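# Hang a headset on its stand's arm

## Task

Place the headset upright on the stand's arm, resting on the top of its headband in the span between the post and the lip, and leave it hanging still. Its weight must rest mainly and directly on the stand's arm, not via the cable, with the robot carrying at most a small share. When finished, nothing other than the stand and the cable (besides the robot) may be in contact with the headset. The stand must remain upright and wholly on the table. The cable's loose end must stay above the table within its edges, and must never drop far below the tabletop or stick far past an edge at any moment, held or not. The two arms must not strike each other hard or push hard against each other. Once the headset is hanging still, declare completion, then open the grippers and withdraw.

## Robot and tools

Robot: two 6-joint arms, left_arm and right_arm, each with a parallel gripper. The names are labels only; they do not match image sides. left_arm is mounted on the +y side.

Frame: one world frame for all state readings. Origin on the tabletop midway between the arms, +x pointing out across the table, +z upward. Positions are in metres, orientations are quaternions in w,x,y,z order. A gripper's fingers extend along its own +z and separate along its own y. The reported hand point lies between the pads, roughly 1 cm short of the fingertips, and may be inaccurate, especially with the arm stretched out.

execute_actions, argument actions: a list holding zero or one item. Empty list: no command, just returns the state. A move item is {"rows": [...], "steps": n}, with n from 1 to 15 (default 15), each step lasting 1/30 s. Up to 15 rows; one row is used per step and the final row repeats if rows run out. A wait item is {"steps": n} with n up to 300, counted from the previous result and including your reply time. Optional pictures (true/false) turns the camera images on or off for that result. A refused call does nothing.

Each row is one flat list of 14 numbers, each in [-1, 1], covering both arms: left_arm waist, shoulder, elbow, wrist pitch, wrist yaw, wrist roll, gripper; then right_arm in the same order. The six joint numbers are scaled offsets, not poses. They are measured from the joint angles printed in the most recent result that showed them; if none has in this scene, or for a second or later call in one reply, they count from where the arm is when the action begins. One unit equals 1.202 rad (waist), 1.258 (shoulder), 1.238 (elbow), 2.073 (wrist pitch), 2.022 (wrist yaw and wrist roll). All-zero joint numbers do not mean hold still: they pull the arm back to that reference. The gripper number is absolute: +1 fully open, -1 closed.

Joint ranges in radians: waist -2.618 to 3.054, shoulder 0.000 to 3.142, elbow 0.000 to 3.142, wrist pitch -1.571 to 1.571, wrist yaw -1.571 to 1.571, wrist roll -2.094 to 2.094. True ends may differ by up to 0.036. Asking more than 0.036 beyond a range gets the call refused; asking past the true end is clipped there, and "joint sent to its limit" may be printed (possibly about an earlier move). Absence of that line proves nothing.

Motion: per step, each joint target is kept within a lead of its measured angle (0.202 waist, 0.258 shoulder, 0.238 elbow, 0.573 wrist pitch, 0.522 wrist yaw and roll), and targets are shrunk if they would put the hand over 70 mm from its measured spot, so large moves take several actions. Friction may leave a joint up to about 0.031 rad short, and tiny commands may not move it. Between calls the arms keep heading for the last target until they settle or a step is HELD.

Results: the state line gives each arm's hand position and quaternion. Joint positions lists radians per joint plus gripper opening in metres (0.093 open to 0.000 shut); Joint velocities gives rates. grip_measured is the gripper motor on the -1..+1 scale; pads touch near -0.94, and each millimetre of object width adds about 0.0208; each gripper has a fixed bias up to about 0.02. Pads stop at contact while the motor continues, so the reading barely reveals a touch. To keep a hold, keep sending the same closing number; lower numbers squeeze harder, up to roughly 50 to 62 N per pad. "joint command not followed" means a clearance check altered or blocked joint targets; HELD marks steps where your row was partly or wholly not sent. Joint torques are raw drive outputs with offsets and noise. Motor heat: a MOTOR HOT warning from 75 °C; at 90 °C that arm halts for 10 s; at 100 °C it goes limp and drops. These appear as OVER-TEMPERATURE FAULT lines; avoid long heavy holds.

zoom_image: camera (cam_head_left, cam_head_right, cam_high, cam_low, cam_left_wrist, cam_right_wrist) and region [x0, y0, x1, y1] in pixels of that camera's latest 504x504 image, top-left origin, at most 504 by 504. Returns a closer view.

Camera calibration is supplied per camera (pinhole plus radial distortion, intrinsics K, and T_world_to_cam mapping world to camera). It may be off by a couple of degrees and several millimetres; wrist camera poses derive from joint readings.

finished_scene: argument scene, the number of the current scene. It ends that scene irreversibly and reports success; use it as the completion declaration once the headset hangs still and the grippers have released and moved away.

Avoid: arm-to-arm collisions or pressing, dropping or slipping the headset, slamming into the stand, tipping it or pushing anything off the table, and letting the cable end dangle below the tabletop or beyond an edge. Brief external tugs on held parts or pushes on loose items may occur.

Each tool is called after "Emit:" in YAML: its name, and indented under it one key for each argument.

## Session

Emit:
execute_actions:
  actions: []

Scene clock: 0.00 s of 4500.00 s.
left_arm: end_effector_position=(+0.2920, +0.4072, +0.1428) grip_measured=+1.000 end_effector_quat_wxyz=(-0.049, +0.529, +0.846, -0.043) | right_arm: end_effector_position=(+0.1362, -0.0247, +0.3896) grip_measured=+0.994 end_effector_quat_wxyz=(-0.381, +0.723, -0.542, -0.198)
Joint positions: left_arm=[ 0.388  1.686  1.475 -1.489 -0.027  1.485  0.093] | right_arm=[ 0.428  1.284  1.879 -1.491 -0.629 -1.082  0.093]
Joint velocities: left_arm=[-0.002  0.002 -0.002 -0.007  0.022 -0.022  0.   ] | right_arm=[-0.012 -0.022 -0.002 -0.022  0.037  0.022 -0.   ]
Joint torques (N m, as the arm reports them, + toward a larger angle): no reading
Motor temperatures (°C, as the motors report them): left_arm=[23 22 23 21 23 21] | right_arm=[23 23 21 23 24 25]

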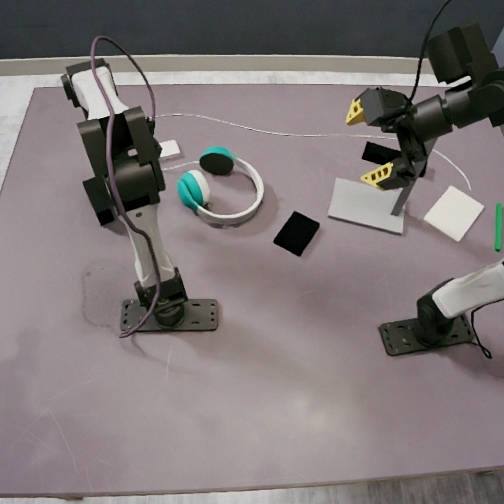

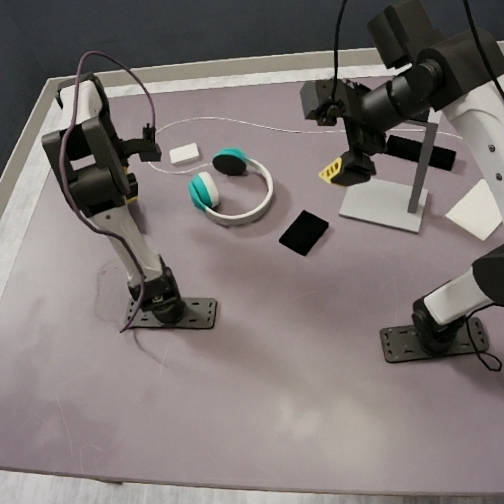

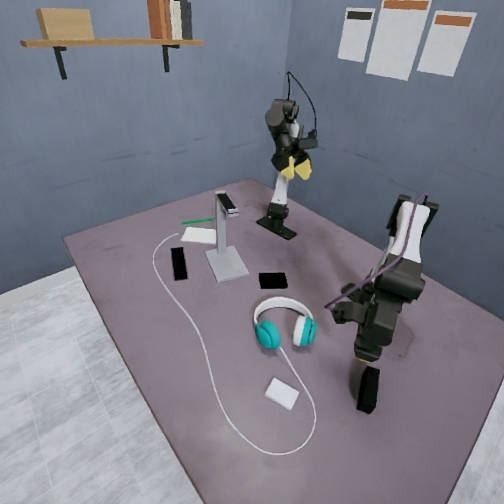

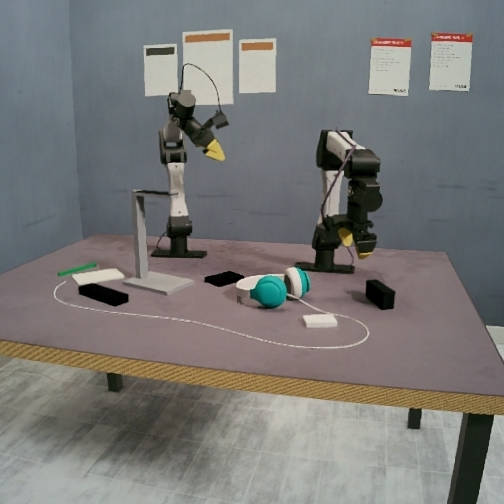

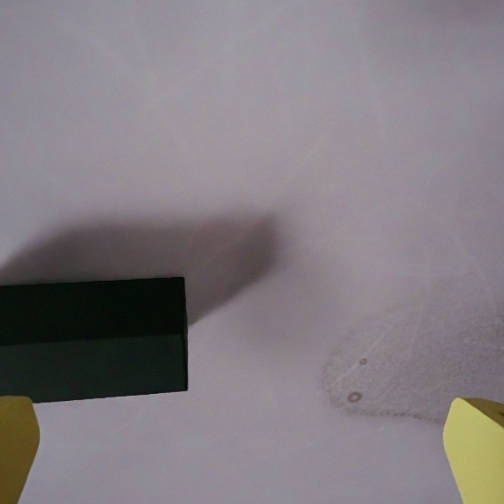

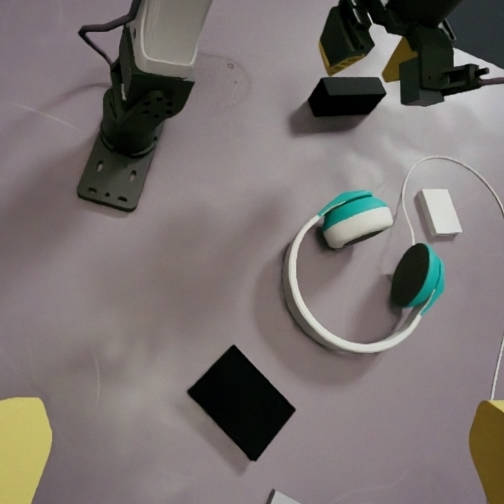

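Emit:
execute_actions:
  actions:
    - {"rows": [[-0.77, 0, 0, 0.062, 0.013, -0.339, 1, -0.83, 0, 0, 0, 0.31, 0, 1]], "steps": 15}
  pictures: false

Emit:
execute_actions:
  actions:
    - {"steps": 30}

Scene clock: 59.03 s of 4500.00 s.
left_arm: end_effector_position=(+0.2995, +0.1466, +0.1407) grip_measured=+1.000 end_effector_quat_wxyz=(+0.003, +0.639, +0.769, -0.000) | right_arm: end_effector_position=(+0.2261, -0.3357, +0.3657) grip_measured=+0.994 end_effector_quat_wxyz=(+0.259, -0.321, +0.886, -0.213)
Joint positions: left_arm=[-0.53   1.686  1.475 -1.355  0.001  0.837  0.093] | right_arm=[-0.52   1.283  1.879 -1.484 -0.038 -1.082  0.093]
Joint velocities: left_arm=[-0.979  0.007 -0.017  0.007  0.154 -0.154  0.   ] | right_arm=[-1.219 -0.022 -0.002 -0.037  0.403 -0.022 -0.   ]
Joint torques (N m, as the arm reports them, + toward a larger angle): left_arm=[ 3.69 -6.38  6.    0.3  -0.3  -0.21] | right_arm=[ 2.65 -2.73  6.66  1.4  -0.41  0.09]
Motor temperatures (°C, as the motors report them): left_arm=[23 28 27 21 23 21] | right_arm=[23 24 24 26 24 25]
Steps of this call (steps 1 to 90: nothing new was sent; then 55.53 s passed at rest; steps 91 to 105: all 15 steps of this action). Readings (joint positions):
91: left_arm=[0.370 1.686 1.475 -1.481 -0.033 1.416] | right_arm=[0.410 1.284 1.879 -1.491 -0.593 -1.082]
92: left_arm=[0.327 1.686 1.475 -1.461 -0.036 1.316] | right_arm=[0.358 1.283 1.879 -1.491 -0.521 -1.082]
94: left_arm=[0.199 1.686 1.475 -1.418 -0.032 1.136] | right_arm=[0.242 1.283 1.879 -1.490 -0.376 -1.082]
98: left_arm=[-0.080 1.686 1.475 -1.373 -0.020 0.941] | right_arm=[-0.034 1.283 1.879 -1.486 -0.170 -1.082]
105: the state above

Scene clock: 60.03 s of 4500.00 s.
left_arm: end_effector_position=(+0.2957, +0.1405, +0.1407) grip_measured=+1.000 end_effector_quat_wxyz=(+0.003, +0.635, +0.772, -0.004) | right_arm: end_effector_position=(+0.2198, -0.3501, +0.3656) grip_measured=+0.994 end_effector_quat_wxyz=(+0.247, -0.297, +0.894, -0.226)
Joint positions: left_arm=[-0.549  1.686  1.475 -1.355  0.008  0.809  0.093] | right_arm=[-0.565  1.283  1.879 -1.484 -0.016 -1.082  0.093]
Joint velocities: left_arm=[ 0.002 -0.007 -0.012 -0.022 -0.037  0.051  0.   ] | right_arm=[-0.007 -0.002  0.032 -0.007 -0.022  0.037  0.001]
Joint torques (N m, as the arm reports them, + toward a larger angle): left_arm=[ 1.12 -6.37  5.96  0.29 -0.09 -0.16] | right_arm=[-0.06 -2.74  6.82  1.41  0.06  0.05]
Motor temperatures (°C, as the motors report them): left_arm=[23 28 27 21 23 21] | right_arm=[23 24 24 27 24 25]
Steps of this call (steps 1 to 30: the robot went on to your last target). Readings (joint positions):
1: left_arm=[-0.553 1.686 1.475 -1.355 0.006 0.832] | right_arm=[-0.549 1.283 1.879 -1.484 -0.027 -1.082]
2: left_arm=[-0.559 1.686 1.475 -1.355 0.009 0.828] | right_arm=[-0.562 1.283 1.879 -1.484 -0.020 -1.082]
4: left_arm=[-0.555 1.686 1.475 -1.355 0.009 0.821] | right_arm=[-0.565 1.283 1.879 -1.484 -0.017 -1.082]
8: left_arm=[-0.549 1.686 1.475 -1.355 0.008 0.814] | right_arm=[-0.565 1.283 1.879 -1.484 -0.016 -1.082]
30: the state above
All arms were judged still, so your last target was given up. Only a new action makes them travel on or press farther. Fingers that are still opening or closing keep moving.
camera_calibration (this result's frames):
cam_left_wrist: T_world_to_cam=[[-0.977719, -0.208529, 0.0240867, 0.311308], [-0.181577, 0.897715, 0.40142, -0.0919659], [-0.105331, 0.388103, -0.915577, 0.182469], [0, 0, 0, 1]] pos_world=[0.306892, 0.0766591, 0.196483]
cam_right_wrist: T_world_to_cam=[[0.419905, -0.729345, 0.540125, -0.541188], [-0.881926, -0.468381, 0.053162, 0.0491219], [0.214211, -0.498674, -0.839904, 0.169139], [0, 0, 0, 1]] pos_world=[0.234338, -0.28736, 0.431758]

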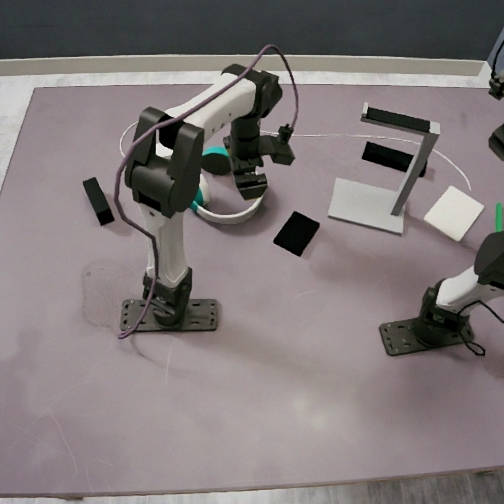

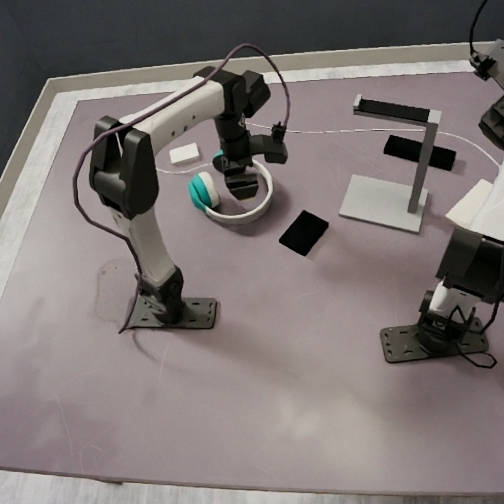

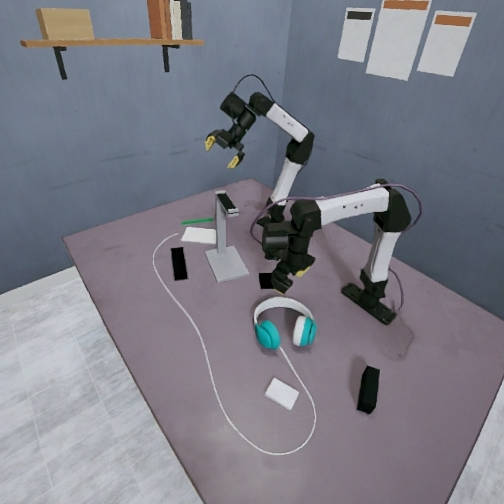

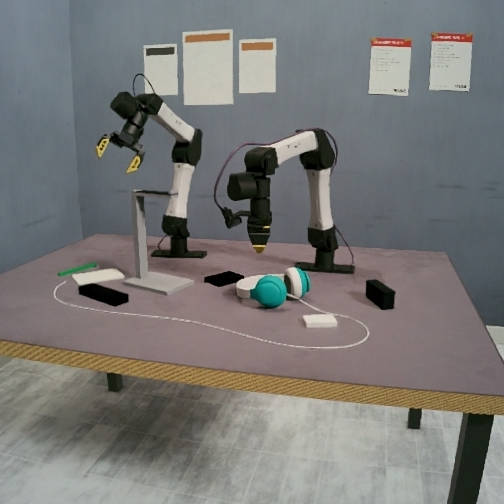

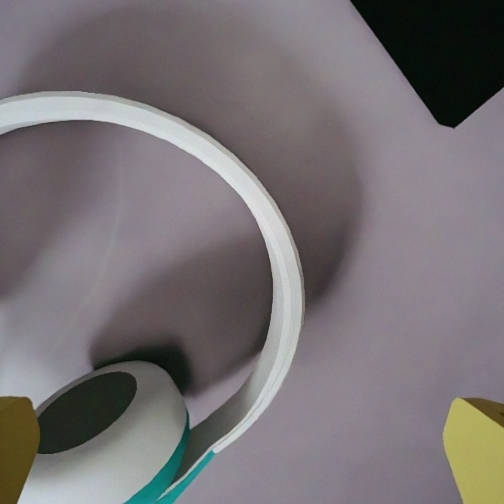

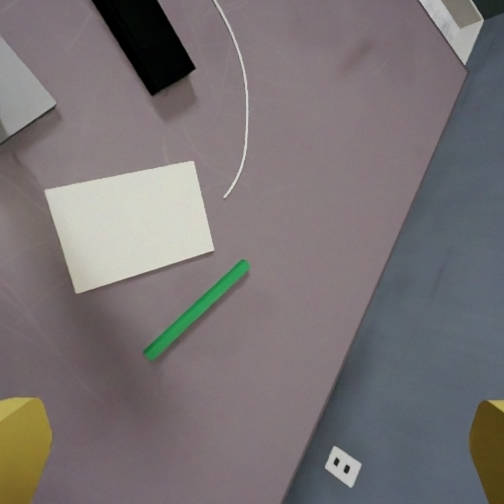

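Emit:
execute_actions:
  actions:
    - {"rows": [[0.011, -0.11, -0.3275, 0.1266, 0, 0, 1, 0, 0, 0, 0, 0, 0, 1]], "steps": 15}
  pictures: false

Emit:
execute_actions:
  actions:
    - {"steps": 20}

Scene clock: 85.30 s of 4500.00 s.
left_arm: end_effector_position=(+0.2525, +0.1682, +0.0739) grip_measured=+1.000 end_effector_quat_wxyz=(-0.015, +0.635, +0.772, -0.006) | right_arm: end_effector_position=(+0.2198, -0.3501, +0.3656) grip_measured=+0.994 end_effector_quat_wxyz=(+0.247, -0.297, +0.894, -0.226)
Joint positions: left_arm=[-0.549  1.553  1.068 -1.117  0.008  0.809  0.093] | right_arm=[-0.565  1.283  1.879 -1.484 -0.016 -1.082  0.093]
Joint velocities: left_arm=[ 0.007 -0.017  0.002  0.11  -0.022  0.007  0.   ] | right_arm=[ 0.007  0.012 -0.007  0.007 -0.066 -0.022 -0.001]
Joint torques (N m, as the arm reports them, + toward a larger angle): left_arm=[ 1.19 -5.54  5.83  0.38 -0.02 -0.05] | right_arm=[ 0.33 -2.69  6.9   1.47 -0.09  0.06]
Motor temperatures (°C, as the motors report them): left_arm=[23 30 28 21 23 21] | right_arm=[23 25 25 27 24 25]
Steps of this call (steps 1 to 90: nothing new was sent; then 21.77 s passed at rest; steps 91 to 105: all 15 steps of this action). Readings (joint positions):
91: left_arm=[-0.549 1.666 1.439 -1.310 0.008 0.809] | right_arm=[-0.565 1.283 1.879 -1.484 -0.016 -1.082]
92: left_arm=[-0.549 1.625 1.364 -1.243 0.008 0.809] | right_arm=[-0.565 1.283 1.879 -1.484 -0.016 -1.082]
94: left_arm=[-0.549 1.562 1.219 -1.187 0.008 0.809] | right_arm=[-0.565 1.283 1.879 -1.484 -0.016 -1.082]
98: left_arm=[-0.549 1.553 1.072 -1.164 0.008 0.809] | right_arm=[-0.565 1.283 1.879 -1.484 -0.016 -1.082]
105: the state above

Scene clock: 85.97 s of 4500.00 s.
left_arm: end_effector_position=(+0.2551, +0.1665, +0.0739) grip_measured=+1.000 end_effector_quat_wxyz=(-0.009, +0.635, +0.772, -0.005) | right_arm: end_effector_position=(+0.2198, -0.3501, +0.3656) grip_measured=+0.994 end_effector_quat_wxyz=(+0.247, -0.297, +0.894, -0.226)
Joint positions: left_arm=[-0.549  1.553  1.068 -1.104  0.008  0.809  0.093] | right_arm=[-0.565  1.283  1.879 -1.484 -0.016 -1.082  0.093]
Joint velocities: left_arm=[ 0.007 -0.012  0.017  0.11  -0.037  0.037  0.   ] | right_arm=[-0.007 -0.017 -0.012  0.066  0.037  0.051 -0.   ]
Joint torques (N m, as the arm reports them, + toward a larger angle): left_arm=[ 1.19 -5.52  5.87  0.43 -0.02 -0.05] | right_arm=[ 0.33 -2.7   6.87  1.48 -0.08  0.06]
Motor temperatures (°C, as the motors report them): left_arm=[23 30 28 21 23 21] | right_arm=[23 25 25 27 24 25]
Steps of this call (steps 1 to 20: the robot went on to your last target). Readings (joint positions):
1: left_arm=[-0.549 1.553 1.068 -1.114 0.008 0.809] | right_arm=[-0.565 1.283 1.879 -1.484 -0.016 -1.082]
2: left_arm=[-0.549 1.553 1.068 -1.112 0.008 0.809] | right_arm=[-0.565 1.283 1.879 -1.484 -0.016 -1.082]
4: left_arm=[-0.549 1.553 1.068 -1.109 0.008 0.809] | right_arm=[-0.565 1.283 1.879 -1.484 -0.016 -1.082]
8: left_arm=[-0.549 1.553 1.068 -1.106 0.008 0.809] | right_arm=[-0.565 1.283 1.879 -1.484 -0.016 -1.082]
20: the state above
camera_calibration (this result's frames):
cam_left_wrist: T_world_to_cam=[[-0.977059, -0.208952, 0.0411812, 0.277295], [-0.173293, 0.892422, 0.416596, -0.0981305], [-0.123799, 0.399902, -0.908159, 0.109155], [0, 0, 0, 1]] pos_world=[0.267442, 0.101864, 0.128592]
cam_right_wrist: T_world_to_cam=[[0.419905, -0.729345, 0.540125, -0.541188], [-0.881926, -0.468381, 0.053162, 0.0491219], [0.214211, -0.498674, -0.839904, 0.169139], [0, 0, 0, 1]] pos_world=[0.234338, -0.28736, 0.431758]

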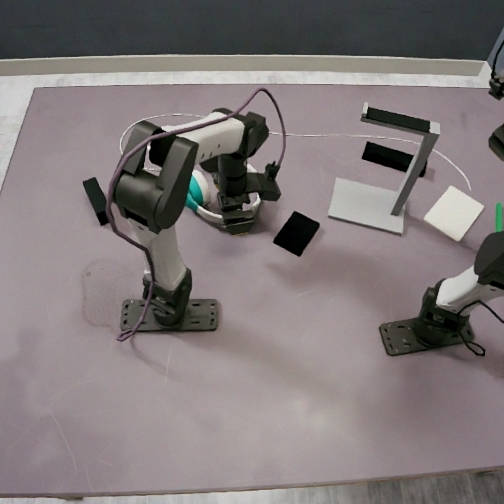

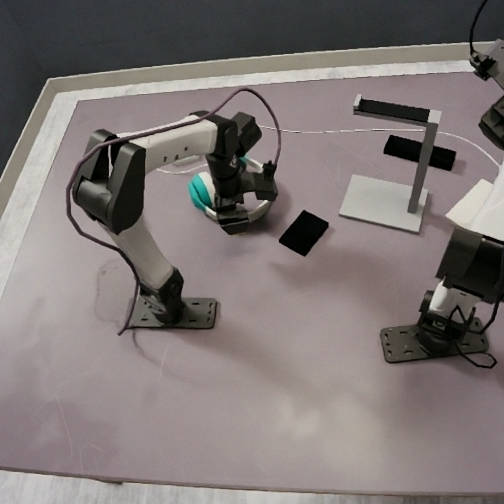

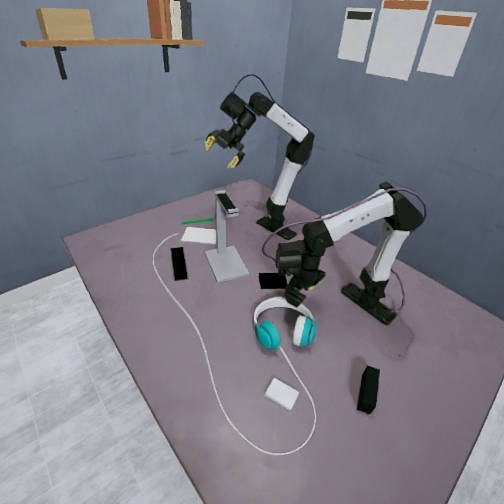

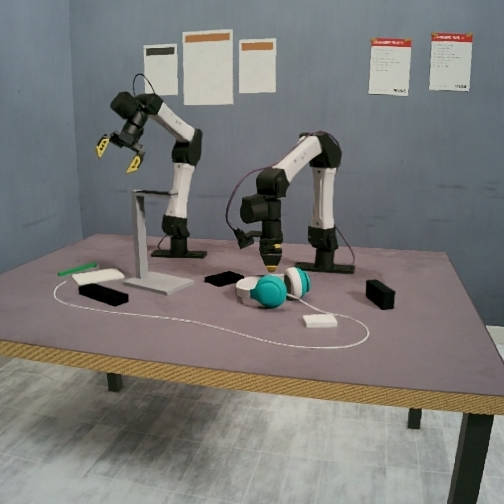

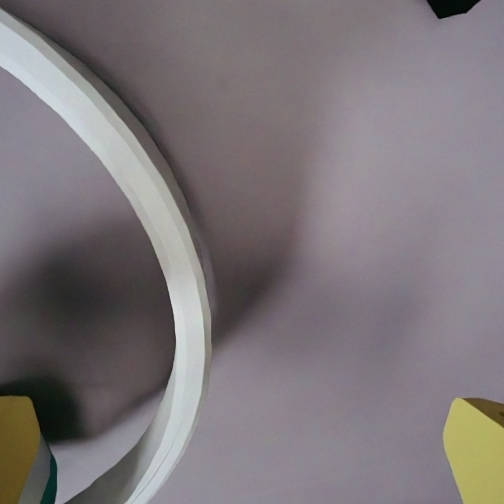

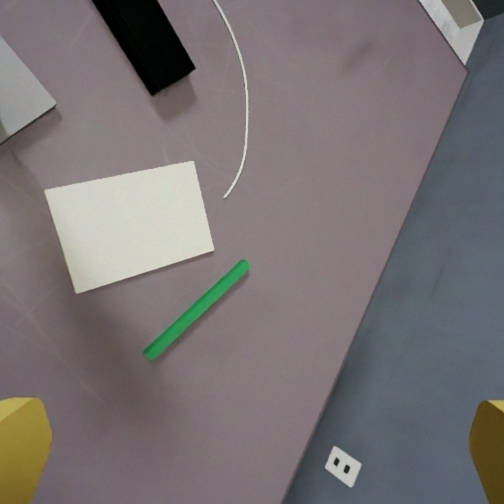

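Emit:
execute_actions:
  actions:
    - {"rows": [[0, 0.0563, -0.0893, 0.101, 0, 0, 1, 0, 0, 0, 0, 0, 0, 1]], "steps": 15}
  pictures: false

Emit:
execute_actions:
  actions:
    - {"steps": 15}

Scene clock: 93.97 s of 4500.00 s.
left_arm: end_effector_position=(+0.2622, +0.1620, +0.0325) grip_measured=+1.000 end_effector_quat_wxyz=(-0.000, +0.635, +0.772, -0.004) | right_arm: end_effector_position=(+0.2198, -0.3501, +0.3656) grip_measured=+0.994 end_effector_quat_wxyz=(+0.247, -0.297, +0.894, -0.226)
Joint positions: left_arm=[-0.549  1.622  0.965 -0.915  0.008  0.809  0.093] | right_arm=[-0.565  1.283  1.879 -1.484 -0.016 -1.082  0.093]
Joint velocities: left_arm=[-0.022 -0.002  0.007  0.125 -0.051 -0.007  0.   ] | right_arm=[-0.002  0.002 -0.007 -0.022  0.022 -0.022 -0.001]
Joint torques (N m, as the arm reports them, + toward a larger angle): left_arm=[ 0.37 -5.34  4.94  0.46 -0.02 -0.05] | right_arm=[ 0.29 -2.77  6.85  1.46 -0.08  0.06]
Motor temperatures (°C, as the motors report them): left_arm=[23 30 28 21 23 21] | right_arm=[23 25 25 28 24 25]
Steps of this call (steps 1 to 15: the robot went on to your last target; steps 16 to 90: nothing new was sent; then 4.50 s passed at rest; steps 91 to 105: all 15 steps of this action). Readings (joint positions):
91: left_arm=[-0.549 1.556 1.056 -1.082 0.008 0.809] | right_arm=[-0.565 1.283 1.879 -1.484 -0.016 -1.082]
92: left_arm=[-0.549 1.563 1.034 -1.040 0.008 0.809] | right_arm=[-0.565 1.283 1.879 -1.484 -0.016 -1.082]
94: left_arm=[-0.549 1.595 0.995 -0.988 0.008 0.809] | right_arm=[-0.565 1.283 1.879 -1.484 -0.016 -1.082]
98: left_arm=[-0.549 1.622 0.965 -0.948 0.008 0.809] | right_arm=[-0.565 1.283 1.879 -1.484 -0.016 -1.082]
105: the state above

Scene clock: 94.47 s of 4500.00 s.
left_arm: end_effector_position=(+0.2636, +0.1611, +0.0325) grip_measured=+1.000 end_effector_quat_wxyz=(+0.003, +0.635, +0.772, -0.004) | right_arm: end_effector_position=(+0.2198, -0.3501, +0.3656) grip_measured=+0.994 end_effector_quat_wxyz=(+0.247, -0.297, +0.894, -0.226)
Joint positions: left_arm=[-0.549  1.622  0.965 -0.908  0.008  0.809  0.093] | right_arm=[-0.565  1.283  1.879 -1.484 -0.016 -1.082  0.093]
Joint velocities: left_arm=[ 0.012  0.012 -0.002 -0.037 -0.066 -0.051  0.   ] | right_arm=[-0.002 -0.022 -0.027 -0.007 -0.037  0.007  0.001]
Joint torques (N m, as the arm reports them, + toward a larger angle): left_arm=[ 0.37 -5.3   4.99  0.49 -0.02 -0.05] | right_arm=[ 0.25 -2.7   6.84  1.48 -0.09  0.07]
Motor temperatures (°C, as the motors report them): left_arm=[23 30 28 21 23 21] | right_arm=[23 25 25 28 24 25]
Steps of this call (steps 1 to 15: the robot went on to your last target). Readings (joint positions):
1: left_arm=[-0.549 1.622 0.965 -0.913 0.008 0.809] | right_arm=[-0.565 1.283 1.879 -1.484 -0.016 -1.082]
2: left_arm=[-0.549 1.622 0.965 -0.912 0.008 0.809] | right_arm=[-0.565 1.283 1.879 -1.484 -0.016 -1.082]
4: left_arm=[-0.549 1.622 0.965 -0.910 0.008 0.809] | right_arm=[-0.565 1.283 1.879 -1.484 -0.016 -1.082]
8: left_arm=[-0.549 1.622 0.965 -0.909 0.008 0.809] | right_arm=[-0.565 1.283 1.879 -1.484 -0.016 -1.082]
15: the state above
All arms were judged still, so your last target was given up. Only a new action makes them travel on or press farther. Fingers that are still opening or closing keep moving.
camera_calibration (this result's frames):
cam_left_wrist: T_world_to_cam=[[-0.977727, -0.208524, 0.0238152, 0.28681], [-0.181706, 0.897797, 0.401177, -0.0727623], [-0.105036, 0.387914, -0.915691, 0.0720533], [0, 0, 0, 1]] pos_world=[0.274769, 0.0971822, 0.0883386]
cam_right_wrist: T_world_to_cam=[[0.419905, -0.729345, 0.540125, -0.541188], [-0.881926, -0.468381, 0.053162, 0.0491219], [0.214211, -0.498674, -0.839904, 0.169139], [0, 0, 0, 1]] pos_world=[0.234338, -0.28736, 0.431758]

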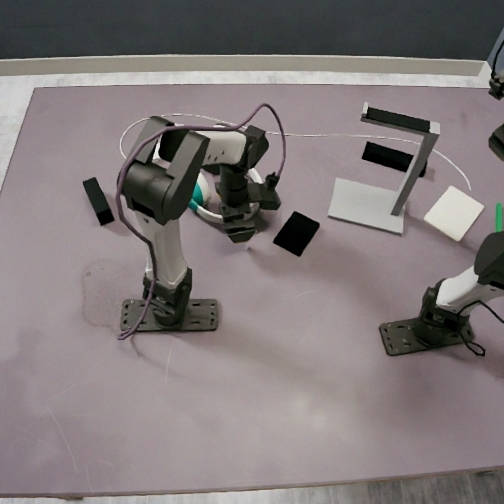

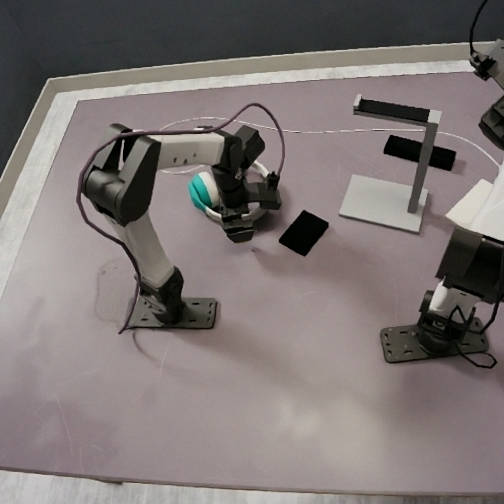

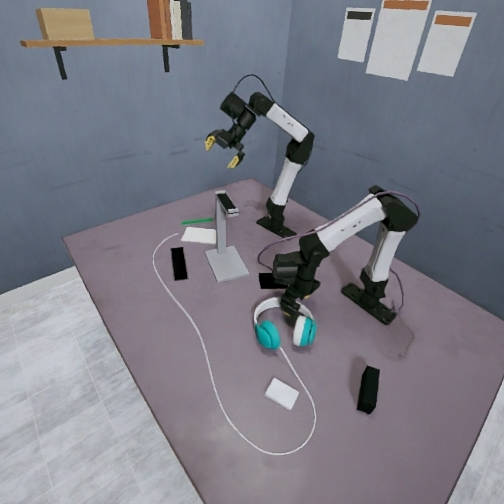

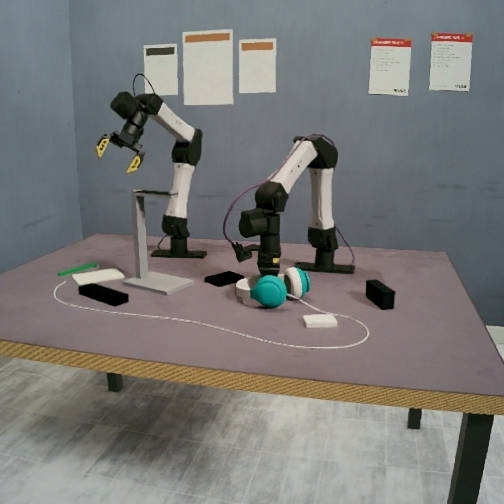

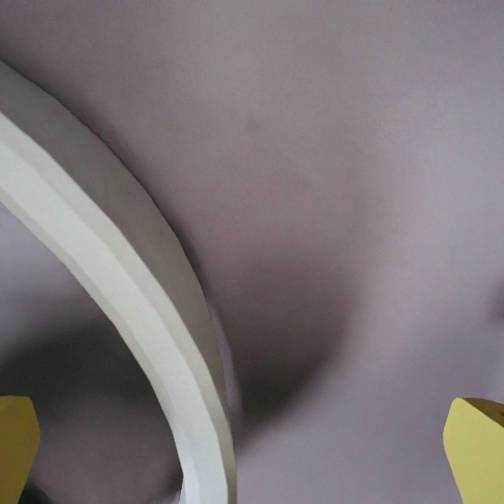

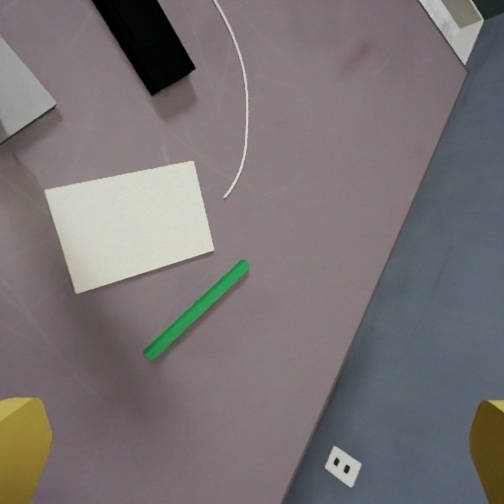

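Emit:
zoom_image:
  camera: "cam_low"
  region: [200, 220, 340, 320]

Region (200, 220, 340, 320) of cam_low's 504x504 image, scaled by 3.600, with more detail than that image has; it fills the top 360 rows of this view, and the rest is white.

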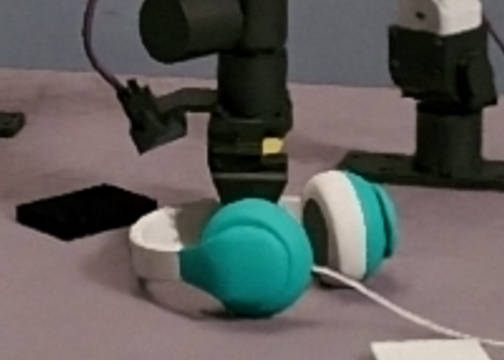

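Emit:
execute_actions:
  actions:
    - {"rows": [[0, 0, 0, 0, 0, 0, -1, 0, 0, 0, 0, 0, 0, 1]], "steps": 15}
  pictures: false

Emit:
execute_actions:
  actions:
    - {"steps": 20}

Scene clock: 100.23 s of 4500.00 s.
left_arm: end_effector_position=(+0.2666, +0.1624, +0.0329) grip_measured=-0.907 end_effector_quat_wxyz=(+0.006, +0.636, +0.772, +0.005) | right_arm: end_effector_position=(+0.2198, -0.3501, +0.3656) grip_measured=+0.994 end_effector_quat_wxyz=(+0.247, -0.297, +0.894, -0.226)
Joint positions: left_arm=[-0.55   1.621  0.965 -0.901 -0.009  0.809  0.002] | right_arm=[-0.565  1.283  1.879 -1.484 -0.016 -1.082  0.093]
Joint velocities: left_arm=[ 0.007 -0.007  0.002 -0.007  0.037  0.022  0.   ] | right_arm=[ 0.007  0.002 -0.012 -0.007  0.007  0.022 -0.   ]
Joint torques (N m, as the arm reports them, + toward a larger angle): left_arm=[ 0.39 -5.29  5.54  0.3   0.14 -0.05] | right_arm=[ 0.35 -2.67  6.84  1.47 -0.07  0.06]
Motor temperatures (°C, as the motors report them): left_arm=[23 30 28 21 23 21] | right_arm=[23 25 25 28 24 25]
Steps of this call (steps 1 to 90: nothing new was sent; then 2.27 s passed at rest; steps 91 to 105: all 15 steps of this action). Readings (joint positions):
91: left_arm=[-0.549 1.622 0.965 -0.908 0.008 0.809] | right_arm=[-0.565 1.283 1.879 -1.484 -0.016 -1.082]
92: left_arm=[-0.549 1.622 0.965 -0.908 0.008 0.809] | right_arm=[-0.565 1.283 1.879 -1.484 -0.016 -1.082]
94: left_arm=[-0.549 1.622 0.965 -0.908 0.008 0.809] | right_arm=[-0.565 1.283 1.879 -1.484 -0.016 -1.082]
98: left_arm=[-0.550 1.622 0.965 -0.904 -0.001 0.809] | right_arm=[-0.565 1.283 1.879 -1.484 -0.016 -1.082]
105: the state above

Scene clock: 100.90 s of 4500.00 s.
left_arm: end_effector_position=(+0.2666, +0.1624, +0.0329) grip_measured=-0.907 end_effector_quat_wxyz=(+0.006, +0.636, +0.772, +0.005) | right_arm: end_effector_position=(+0.2198, -0.3501, +0.3656) grip_measured=+0.994 end_effector_quat_wxyz=(+0.247, -0.297, +0.894, -0.226)
Joint positions: left_arm=[-0.55   1.621  0.965 -0.901 -0.009  0.809  0.002] | right_arm=[-0.565  1.283  1.879 -1.484 -0.016 -1.082  0.093]
Joint velocities: left_arm=[ 0.007 -0.012 -0.002  0.037 -0.066 -0.066  0.001] | right_arm=[-0.017 -0.012 -0.007 -0.081  0.11   0.022  0.001]
Joint torques (N m, as the arm reports them, + toward a larger angle): left_arm=[ 0.4  -5.33  5.54  0.3   0.14 -0.05] | right_arm=[ 0.24 -2.68  6.82  1.5  -0.08  0.07]
Motor temperatures (°C, as the motors report them): left_arm=[23 30 28 21 23 21] | right_arm=[23 25 25 28 24 25]
Steps of this call (steps 1 to 15: the robot went on to your last target; steps 16 to 20: nothing new was sent). Readings (joint positions):
1: left_arm=[-0.550 1.621 0.965 -0.901 -0.009 0.809] | right_arm=[-0.565 1.283 1.879 -1.484 -0.016 -1.082]
2: left_arm=[-0.550 1.621 0.965 -0.901 -0.009 0.809] | right_arm=[-0.565 1.283 1.879 -1.484 -0.016 -1.082]
4: left_arm=[-0.550 1.621 0.965 -0.901 -0.009 0.809] | right_arm=[-0.565 1.283 1.879 -1.484 -0.016 -1.082]
8: left_arm=[-0.550 1.621 0.965 -0.901 -0.009 0.809] | right_arm=[-0.565 1.283 1.879 -1.484 -0.016 -1.082]
20: the state above
All arms were judged still, so your last target was given up. Only a new action makes them travel on or press farther. Fingers that are still opening or closing keep moving.
camera_calibration (this result's frames):
cam_left_wrist: T_world_to_cam=[[-0.978093, -0.208094, 0.00551874, 0.290636], [-0.187853, 0.893758, 0.407317, -0.0715015], [-0.0896924, 0.397357, -0.91327, 0.0664979], [0, 0, 0, 1]] pos_world=[0.276801, 0.097961, 0.0882504]
cam_right_wrist: T_world_to_cam=[[0.419905, -0.729345, 0.540125, -0.541188], [-0.881926, -0.468381, 0.053162, 0.0491219], [0.214211, -0.498674, -0.839904, 0.169139], [0, 0, 0, 1]] pos_world=[0.234338, -0.28736, 0.431758]

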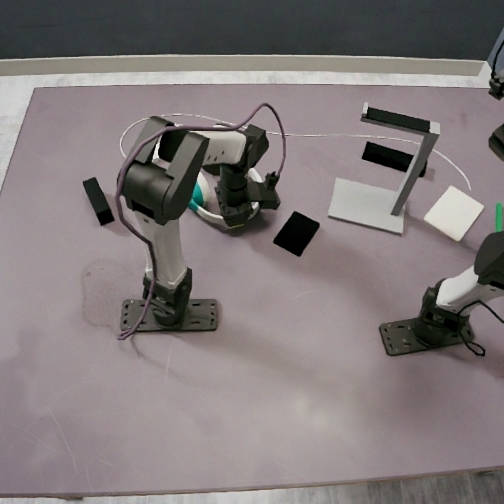

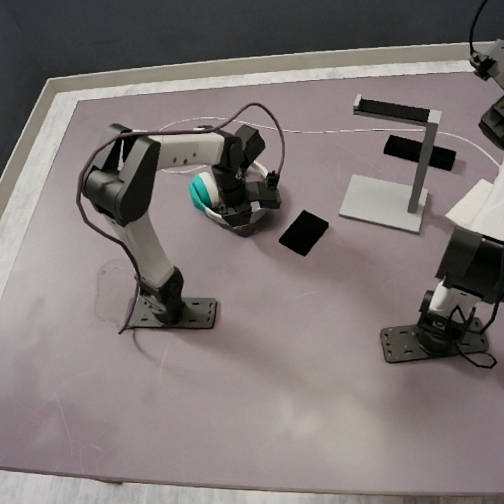

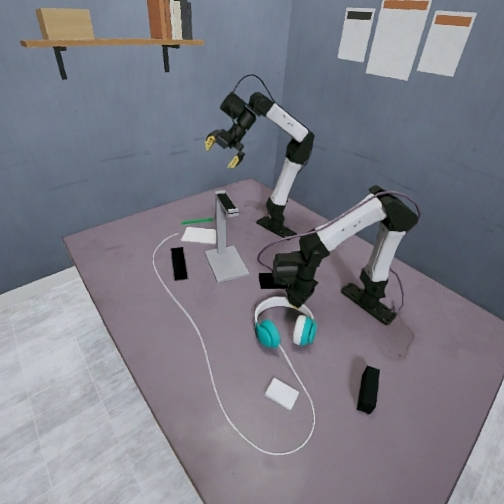

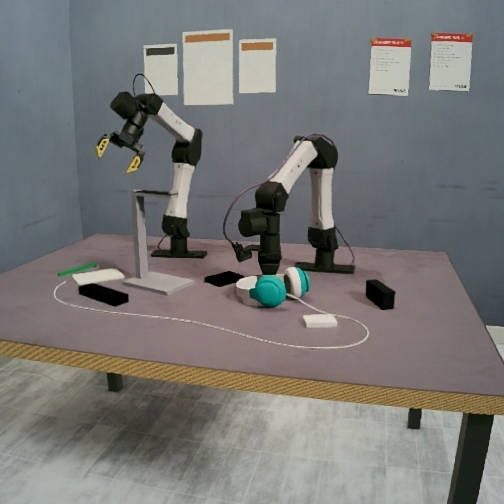

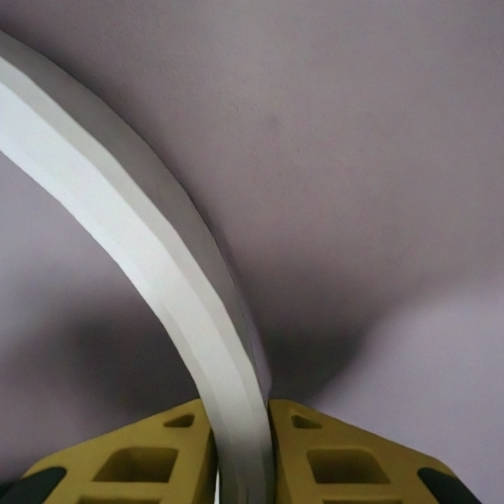

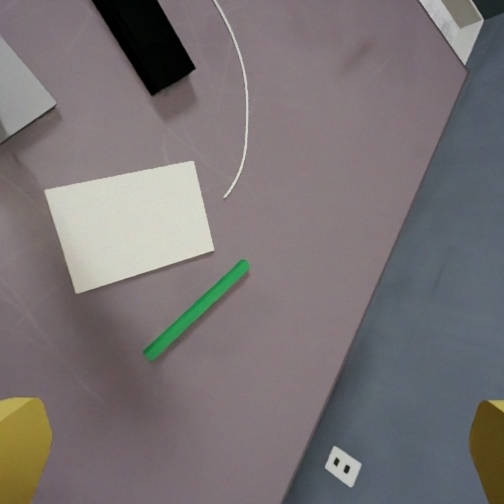

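Emit:
execute_actions:
  actions:
    - {"rows": [[0,-0.002,0.03,-0.02,0,0,-1,0,0,0,0,0,0,1],[0,-0.004,0.07,-0.045,0,0,-1,0,0,0,0,0,0,1],[0,-0.006,0.11,-0.07,0,0,-1,0,0,0,0,0,0,1],[0,-0.008,0.15,-0.097,0,0,-1,0,0,0,0,0,0,1],[0,-0.01,0.19,-0.123,0,0,-1,0,0,0,0,0,0,1],[0,-0.012,0.23,-0.149,0,0,-1,0,0,0,0,0,0,1],[0,-0.014,0.27,-0.175,0,-0.05,-1,0,0,0,0,0,0,1],[0,-0.016,0.31,-0.2,0,-0.1,-1,0,0,0,0,0,0,1],[0,-0.018,0.34,-0.22,0,-0.16,-1,0,0,0,0,0,0,1],[0,-0.019,0.366,-0.237,0,-0.22,-1,0,0,0,0,0,0,1],[0,-0.019,0.366,-0.237,0,-0.28,-1,0,0,0,0,0,0,1],[0,-0.019,0.366,-0.237,0,-0.34,-1,0,0,0,0,0,0,1],[0,-0.019,0.366,-0.237,0,-0.40,-1,0,0,0,0,0,0,1],[0,-0.019,0.366,-0.237,0,-0.46,-1,0,0,0,0,0,0,1],[0,-0.019,0.366,-0.237,0,-0.52,-1,0,0,0,0,0,0,1]], "steps": 15}

Scene clock: 161.53 s of 4500.00 s.
left_arm: end_effector_position=(+0.2899, +0.1443, +0.1452) grip_measured=-0.907 end_effector_quat_wxyz=(+0.030, +0.385, +0.922, -0.009) | right_arm: end_effector_position=(+0.2198, -0.3501, +0.3656) grip_measured=+0.994 end_effector_quat_wxyz=(+0.247, -0.297, +0.894, -0.226)
Joint positions: left_arm=[-0.55   1.606  1.405 -1.307  0.007  0.221  0.002] | right_arm=[-0.565  1.283  1.879 -1.484 -0.016 -1.082  0.093]
Joint velocities: left_arm=[-0.002 -0.007 -0.002 -0.593  0.095 -2.821 -0.   ] | right_arm=[-0.017  0.002 -0.007 -0.051 -0.081 -0.081 -0.002]
Joint torques (N m, as the arm reports them, + toward a larger angle): left_arm=[ 0.37 -6.41  6.98  0.42 -0.18 -0.12] | right_arm=[ 0.27 -2.71  6.8   1.47 -0.07  0.08]
Motor temperatures (°C, as the motors report them): left_arm=[23 30 29 21 24 21] | right_arm=[23 25 26 29 24 25]
Steps of this call (steps 1 to 90: nothing new was sent; then 57.13 s passed at rest; steps 91 to 105: all 15 steps of this action). Readings (joint positions):
91: left_arm=[-0.550 1.621 0.968 -0.904 -0.011 0.809] | right_arm=[-0.565 1.283 1.879 -1.484 -0.016 -1.082]
92: left_arm=[-0.550 1.621 0.980 -0.918 -0.014 0.809] | right_arm=[-0.565 1.283 1.879 -1.484 -0.016 -1.082]
94: left_arm=[-0.550 1.621 1.041 -0.978 -0.015 0.806] | right_arm=[-0.565 1.283 1.879 -1.484 -0.016 -1.082]
98: left_arm=[-0.550 1.621 1.226 -1.136 0.003 0.766] | right_arm=[-0.565 1.283 1.879 -1.484 -0.016 -1.082]
105: the state above
camera_calibration (this result's frames):
cam_left_wrist: T_world_to_cam=[[-0.699438, -0.714522, 0.0156294, 0.299863], [-0.665077, 0.658732, 0.351775, 0.08364], [-0.261646, 0.23565, -0.935954, 0.25484], [0, 0, 0, 1]] pos_world=[0.332041, 0.0991097, 0.20441]
cam_right_wrist: T_world_to_cam=[[0.419905, -0.729345, 0.540125, -0.541188], [-0.881926, -0.468381, 0.053162, 0.0491219], [0.214211, -0.498674, -0.839904, 0.169139], [0, 0, 0, 1]] pos_world=[0.234338, -0.28736, 0.431758]

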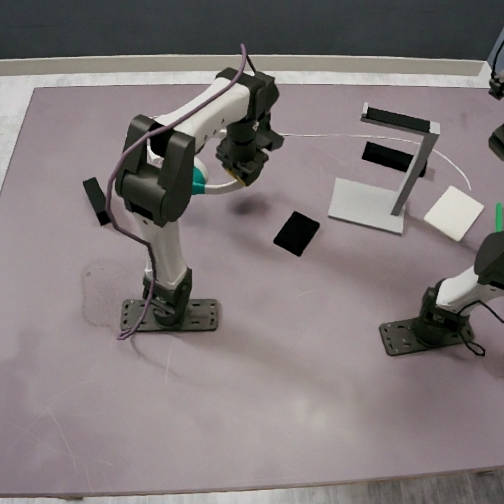

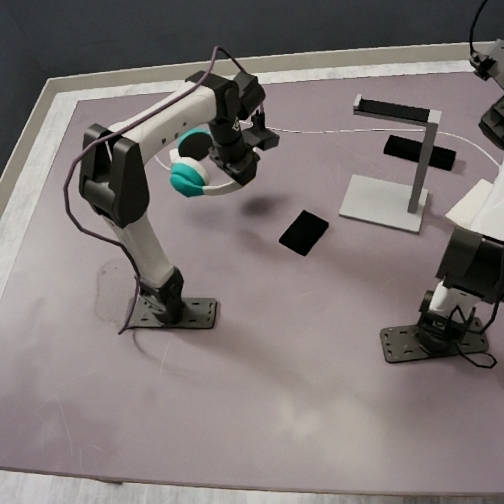

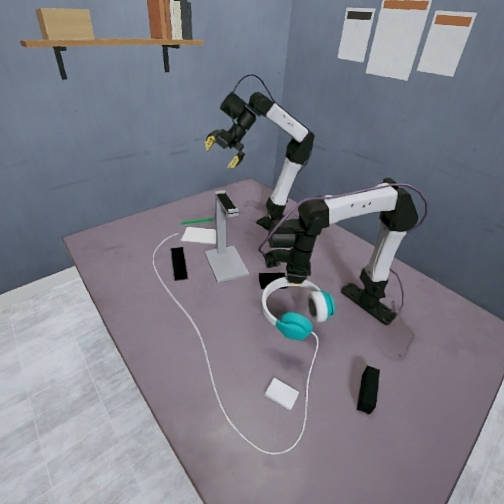

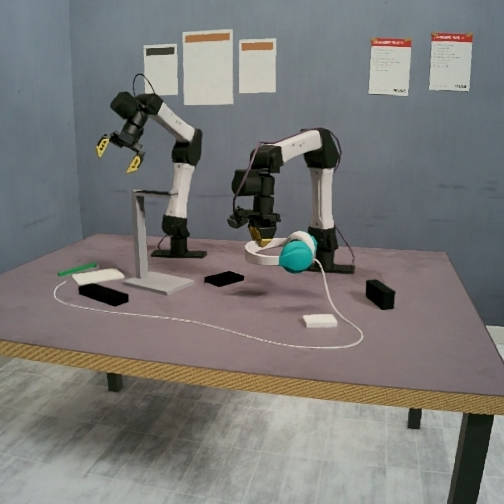

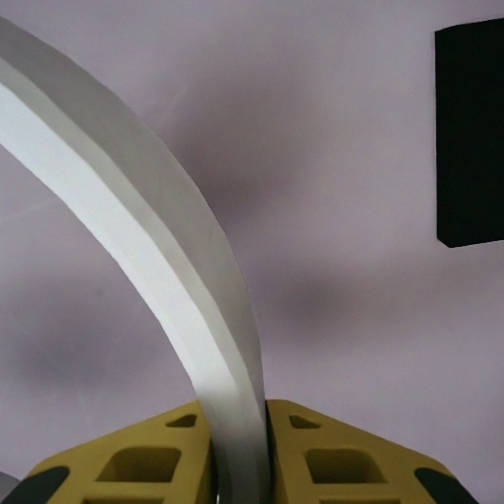

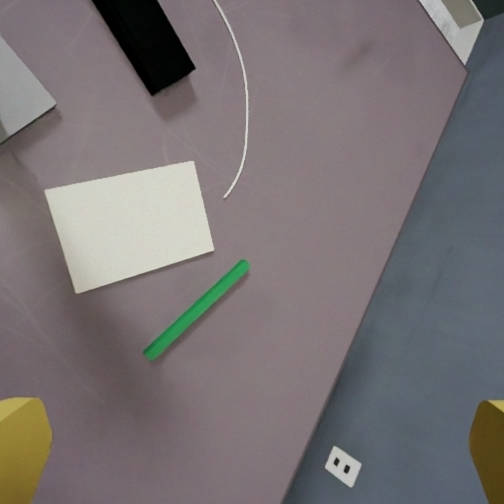

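Emit:
execute_actions:
  actions:
    - {"rows": [[0,0,0,-0.04,0,-0.27,-1,0,0,0,0,0,0,1],[0,0,0,-0.03,0,-0.31,-1,0,0,0,0,0,0,1],[0,0,0,0.0,0,-0.35,-1,0,0,0,0,0,0,1],[0,0,0,0.04,0,-0.39,-1,0,0,0,0,0,0,1],[0,0,0,0.08,0,-0.43,-1,0,0,0,0,0,0,1],[0,0,0,0.13,0,-0.47,-1,0,0,0,0,0,0,1],[0,0,0,0.18,0,-0.4975,-1,0,0,0,0,0,0,1],[0,0,0,0.23,0,-0.4975,-1,0,0,0,0,0,0,1],[0,0,0,0.28,0,-0.4975,-1,0,0,0,0,0,0,1],[0,0,0,0.33,0,-0.4975,-1,0,0,0,0,0,0,1],[0,0,0,0.38,0,-0.4975,-1,0,0,0,0,0,0,1],[0,0,0,0.43,0,-0.4975,-1,0,0,0,0,0,0,1],[0,0,0,0.48,0,-0.4975,-1,0,0,0,0,0,0,1],[0,0,0,0.53,0,-0.4975,-1,0,0,0,0,0,0,1],[0,0,0,0.58,0,-0.4975,-1,0,0,0,0,0,0,1]], "steps": 15}
  pictures: false

Emit:
execute_actions:
  actions:
    - {"steps": 20}

Scene clock: 168.13 s of 4500.00 s.
left_arm: end_effector_position=(+0.4121, +0.0634, +0.2066) grip_measured=-0.906 end_effector_quat_wxyz=(+0.279, -0.072, +0.931, -0.224) | right_arm: end_effector_position=(+0.2198, -0.3501, +0.3656) grip_measured=+0.994 end_effector_quat_wxyz=(+0.247, -0.297, +0.894, -0.226)
Joint positions: left_arm=[-0.55   1.606  1.405 -0.638  0.02  -0.731  0.002] | right_arm=[-0.565  1.283  1.879 -1.484 -0.016 -1.082  0.093]
Joint velocities: left_arm=[ 0.002  0.002 -0.012  2.132 -0.022 -0.3    0.   ] | right_arm=[ 0.002  0.017 -0.007 -0.022 -0.037  0.037 -0.002]
Joint torques (N m, as the arm reports them, + toward a larger angle): left_arm=[ 0.36 -6.78  7.1   2.05 -0.17  0.03] | right_arm=[ 0.26 -2.71  6.71  1.47 -0.1   0.06]
Motor temperatures (°C, as the motors report them): left_arm=[23 30 30 21 24 21] | right_arm=[23 25 26 30 24 25]
Steps of this call (steps 1 to 45: the robot went on to your last target; steps 46 to 110: nothing new was sent; then 2.43 s passed at rest; steps 111 to 125: all 15 steps of this action). Readings (joint positions):
111: left_arm=[-0.550 1.606 1.405 -1.373 0.012 -0.243] | right_arm=[-0.565 1.283 1.879 -1.484 -0.016 -1.082]
112: left_arm=[-0.550 1.606 1.405 -1.372 0.014 -0.268] | right_arm=[-0.565 1.283 1.879 -1.484 -0.016 -1.082]
114: left_arm=[-0.550 1.606 1.405 -1.352 0.017 -0.351] | right_arm=[-0.565 1.283 1.879 -1.484 -0.016 -1.082]
118: left_arm=[-0.550 1.606 1.405 -1.166 0.019 -0.579] | right_arm=[-0.565 1.283 1.879 -1.484 -0.016 -1.082]
125: the state above

Scene clock: 168.80 s of 4500.00 s.
left_arm: end_effector_position=(+0.4659, +0.0289, +0.2987) grip_measured=-0.906 end_effector_quat_wxyz=(+0.433, -0.085, +0.822, -0.361) | right_arm: end_effector_position=(+0.2198, -0.3501, +0.3656) grip_measured=+0.994 end_effector_quat_wxyz=(+0.247, -0.297, +0.894, -0.226)
Joint positions: left_arm=[-0.55   1.606  1.405 -0.172  0.02  -0.79   0.002] | right_arm=[-0.565  1.283  1.879 -1.484 -0.016 -1.082  0.093]
Joint velocities: left_arm=[-0.002 -0.007 -0.012  0.051 -0.066  0.022 -0.   ] | right_arm=[-0.002  0.017 -0.027 -0.007  0.022 -0.066  0.   ]
Joint torques (N m, as the arm reports them, + toward a larger angle): left_arm=[ 0.35 -7.11  7.53  2.82 -0.2   0.07] | right_arm=[ 0.31 -2.68  6.79  1.48 -0.09  0.04]
Motor temperatures (°C, as the motors report them): left_arm=[23 30 30 21 24 21] | right_arm=[23 25 26 30 24 25]
Steps of this call (steps 1 to 20: the robot went on to your last target). Readings (joint positions):
1: left_arm=[-0.550 1.606 1.405 -0.565 0.020 -0.740] | right_arm=[-0.565 1.283 1.879 -1.484 -0.016 -1.082]
2: left_arm=[-0.550 1.606 1.405 -0.492 0.020 -0.749] | right_arm=[-0.565 1.283 1.879 -1.484 -0.016 -1.082]
4: left_arm=[-0.550 1.606 1.405 -0.362 0.020 -0.763] | right_arm=[-0.565 1.283 1.879 -1.484 -0.016 -1.082]
8: left_arm=[-0.550 1.606 1.405 -0.224 0.020 -0.777] | right_arm=[-0.565 1.283 1.879 -1.484 -0.016 -1.082]
20: the state above
camera_calibration (this result's frames):
cam_left_wrist: T_world_to_cam=[[-0.178969, -0.705868, 0.685361, -0.104643], [-0.874801, -0.204601, -0.43916, 0.581628], [0.450215, -0.678151, -0.580877, 0.0604226], [0, 0, 0, 1]] pos_world=[0.462878, 0.0861132, 0.362244]
cam_right_wrist: T_world_to_cam=[[0.419905, -0.729345, 0.540125, -0.541188], [-0.881926, -0.468381, 0.053162, 0.0491219], [0.214211, -0.498674, -0.839904, 0.169139], [0, 0, 0, 1]] pos_world=[0.234338, -0.28736, 0.431758]

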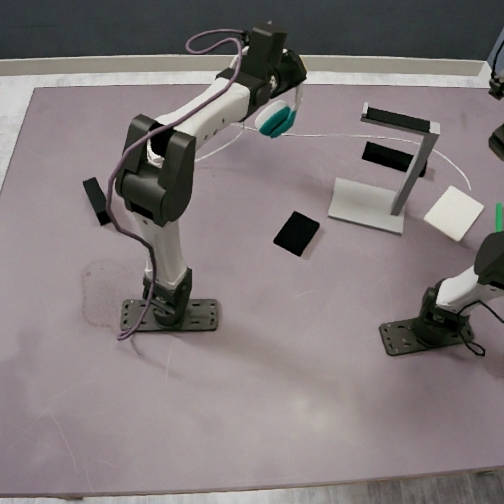

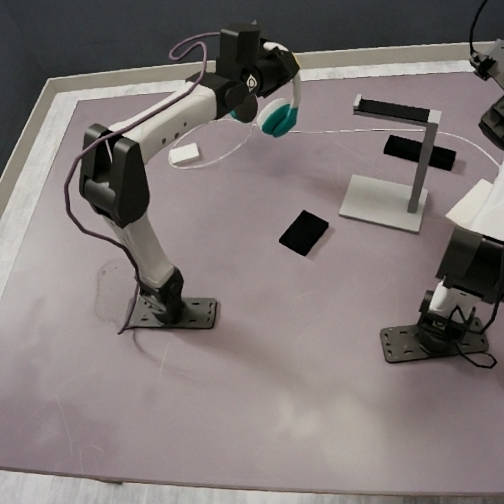

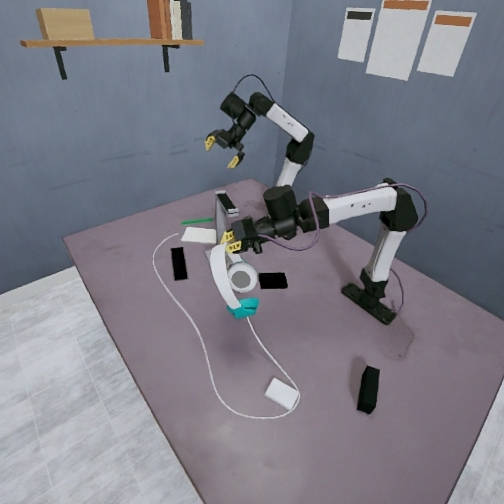

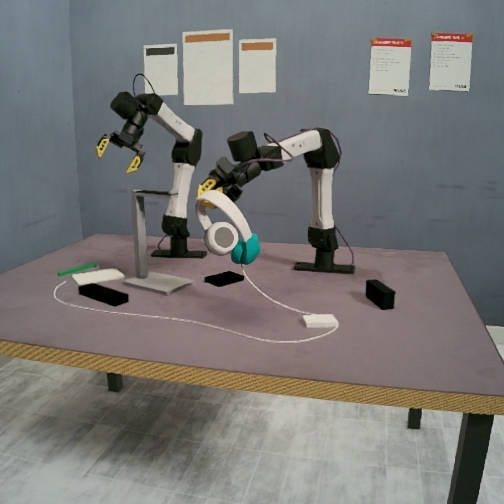

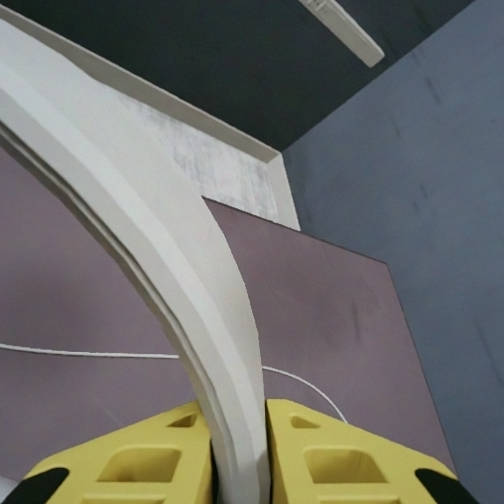

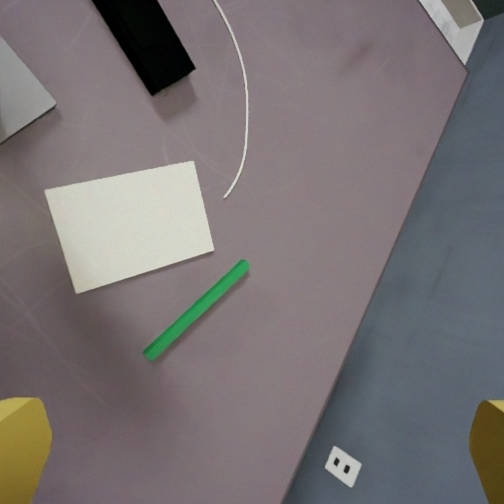

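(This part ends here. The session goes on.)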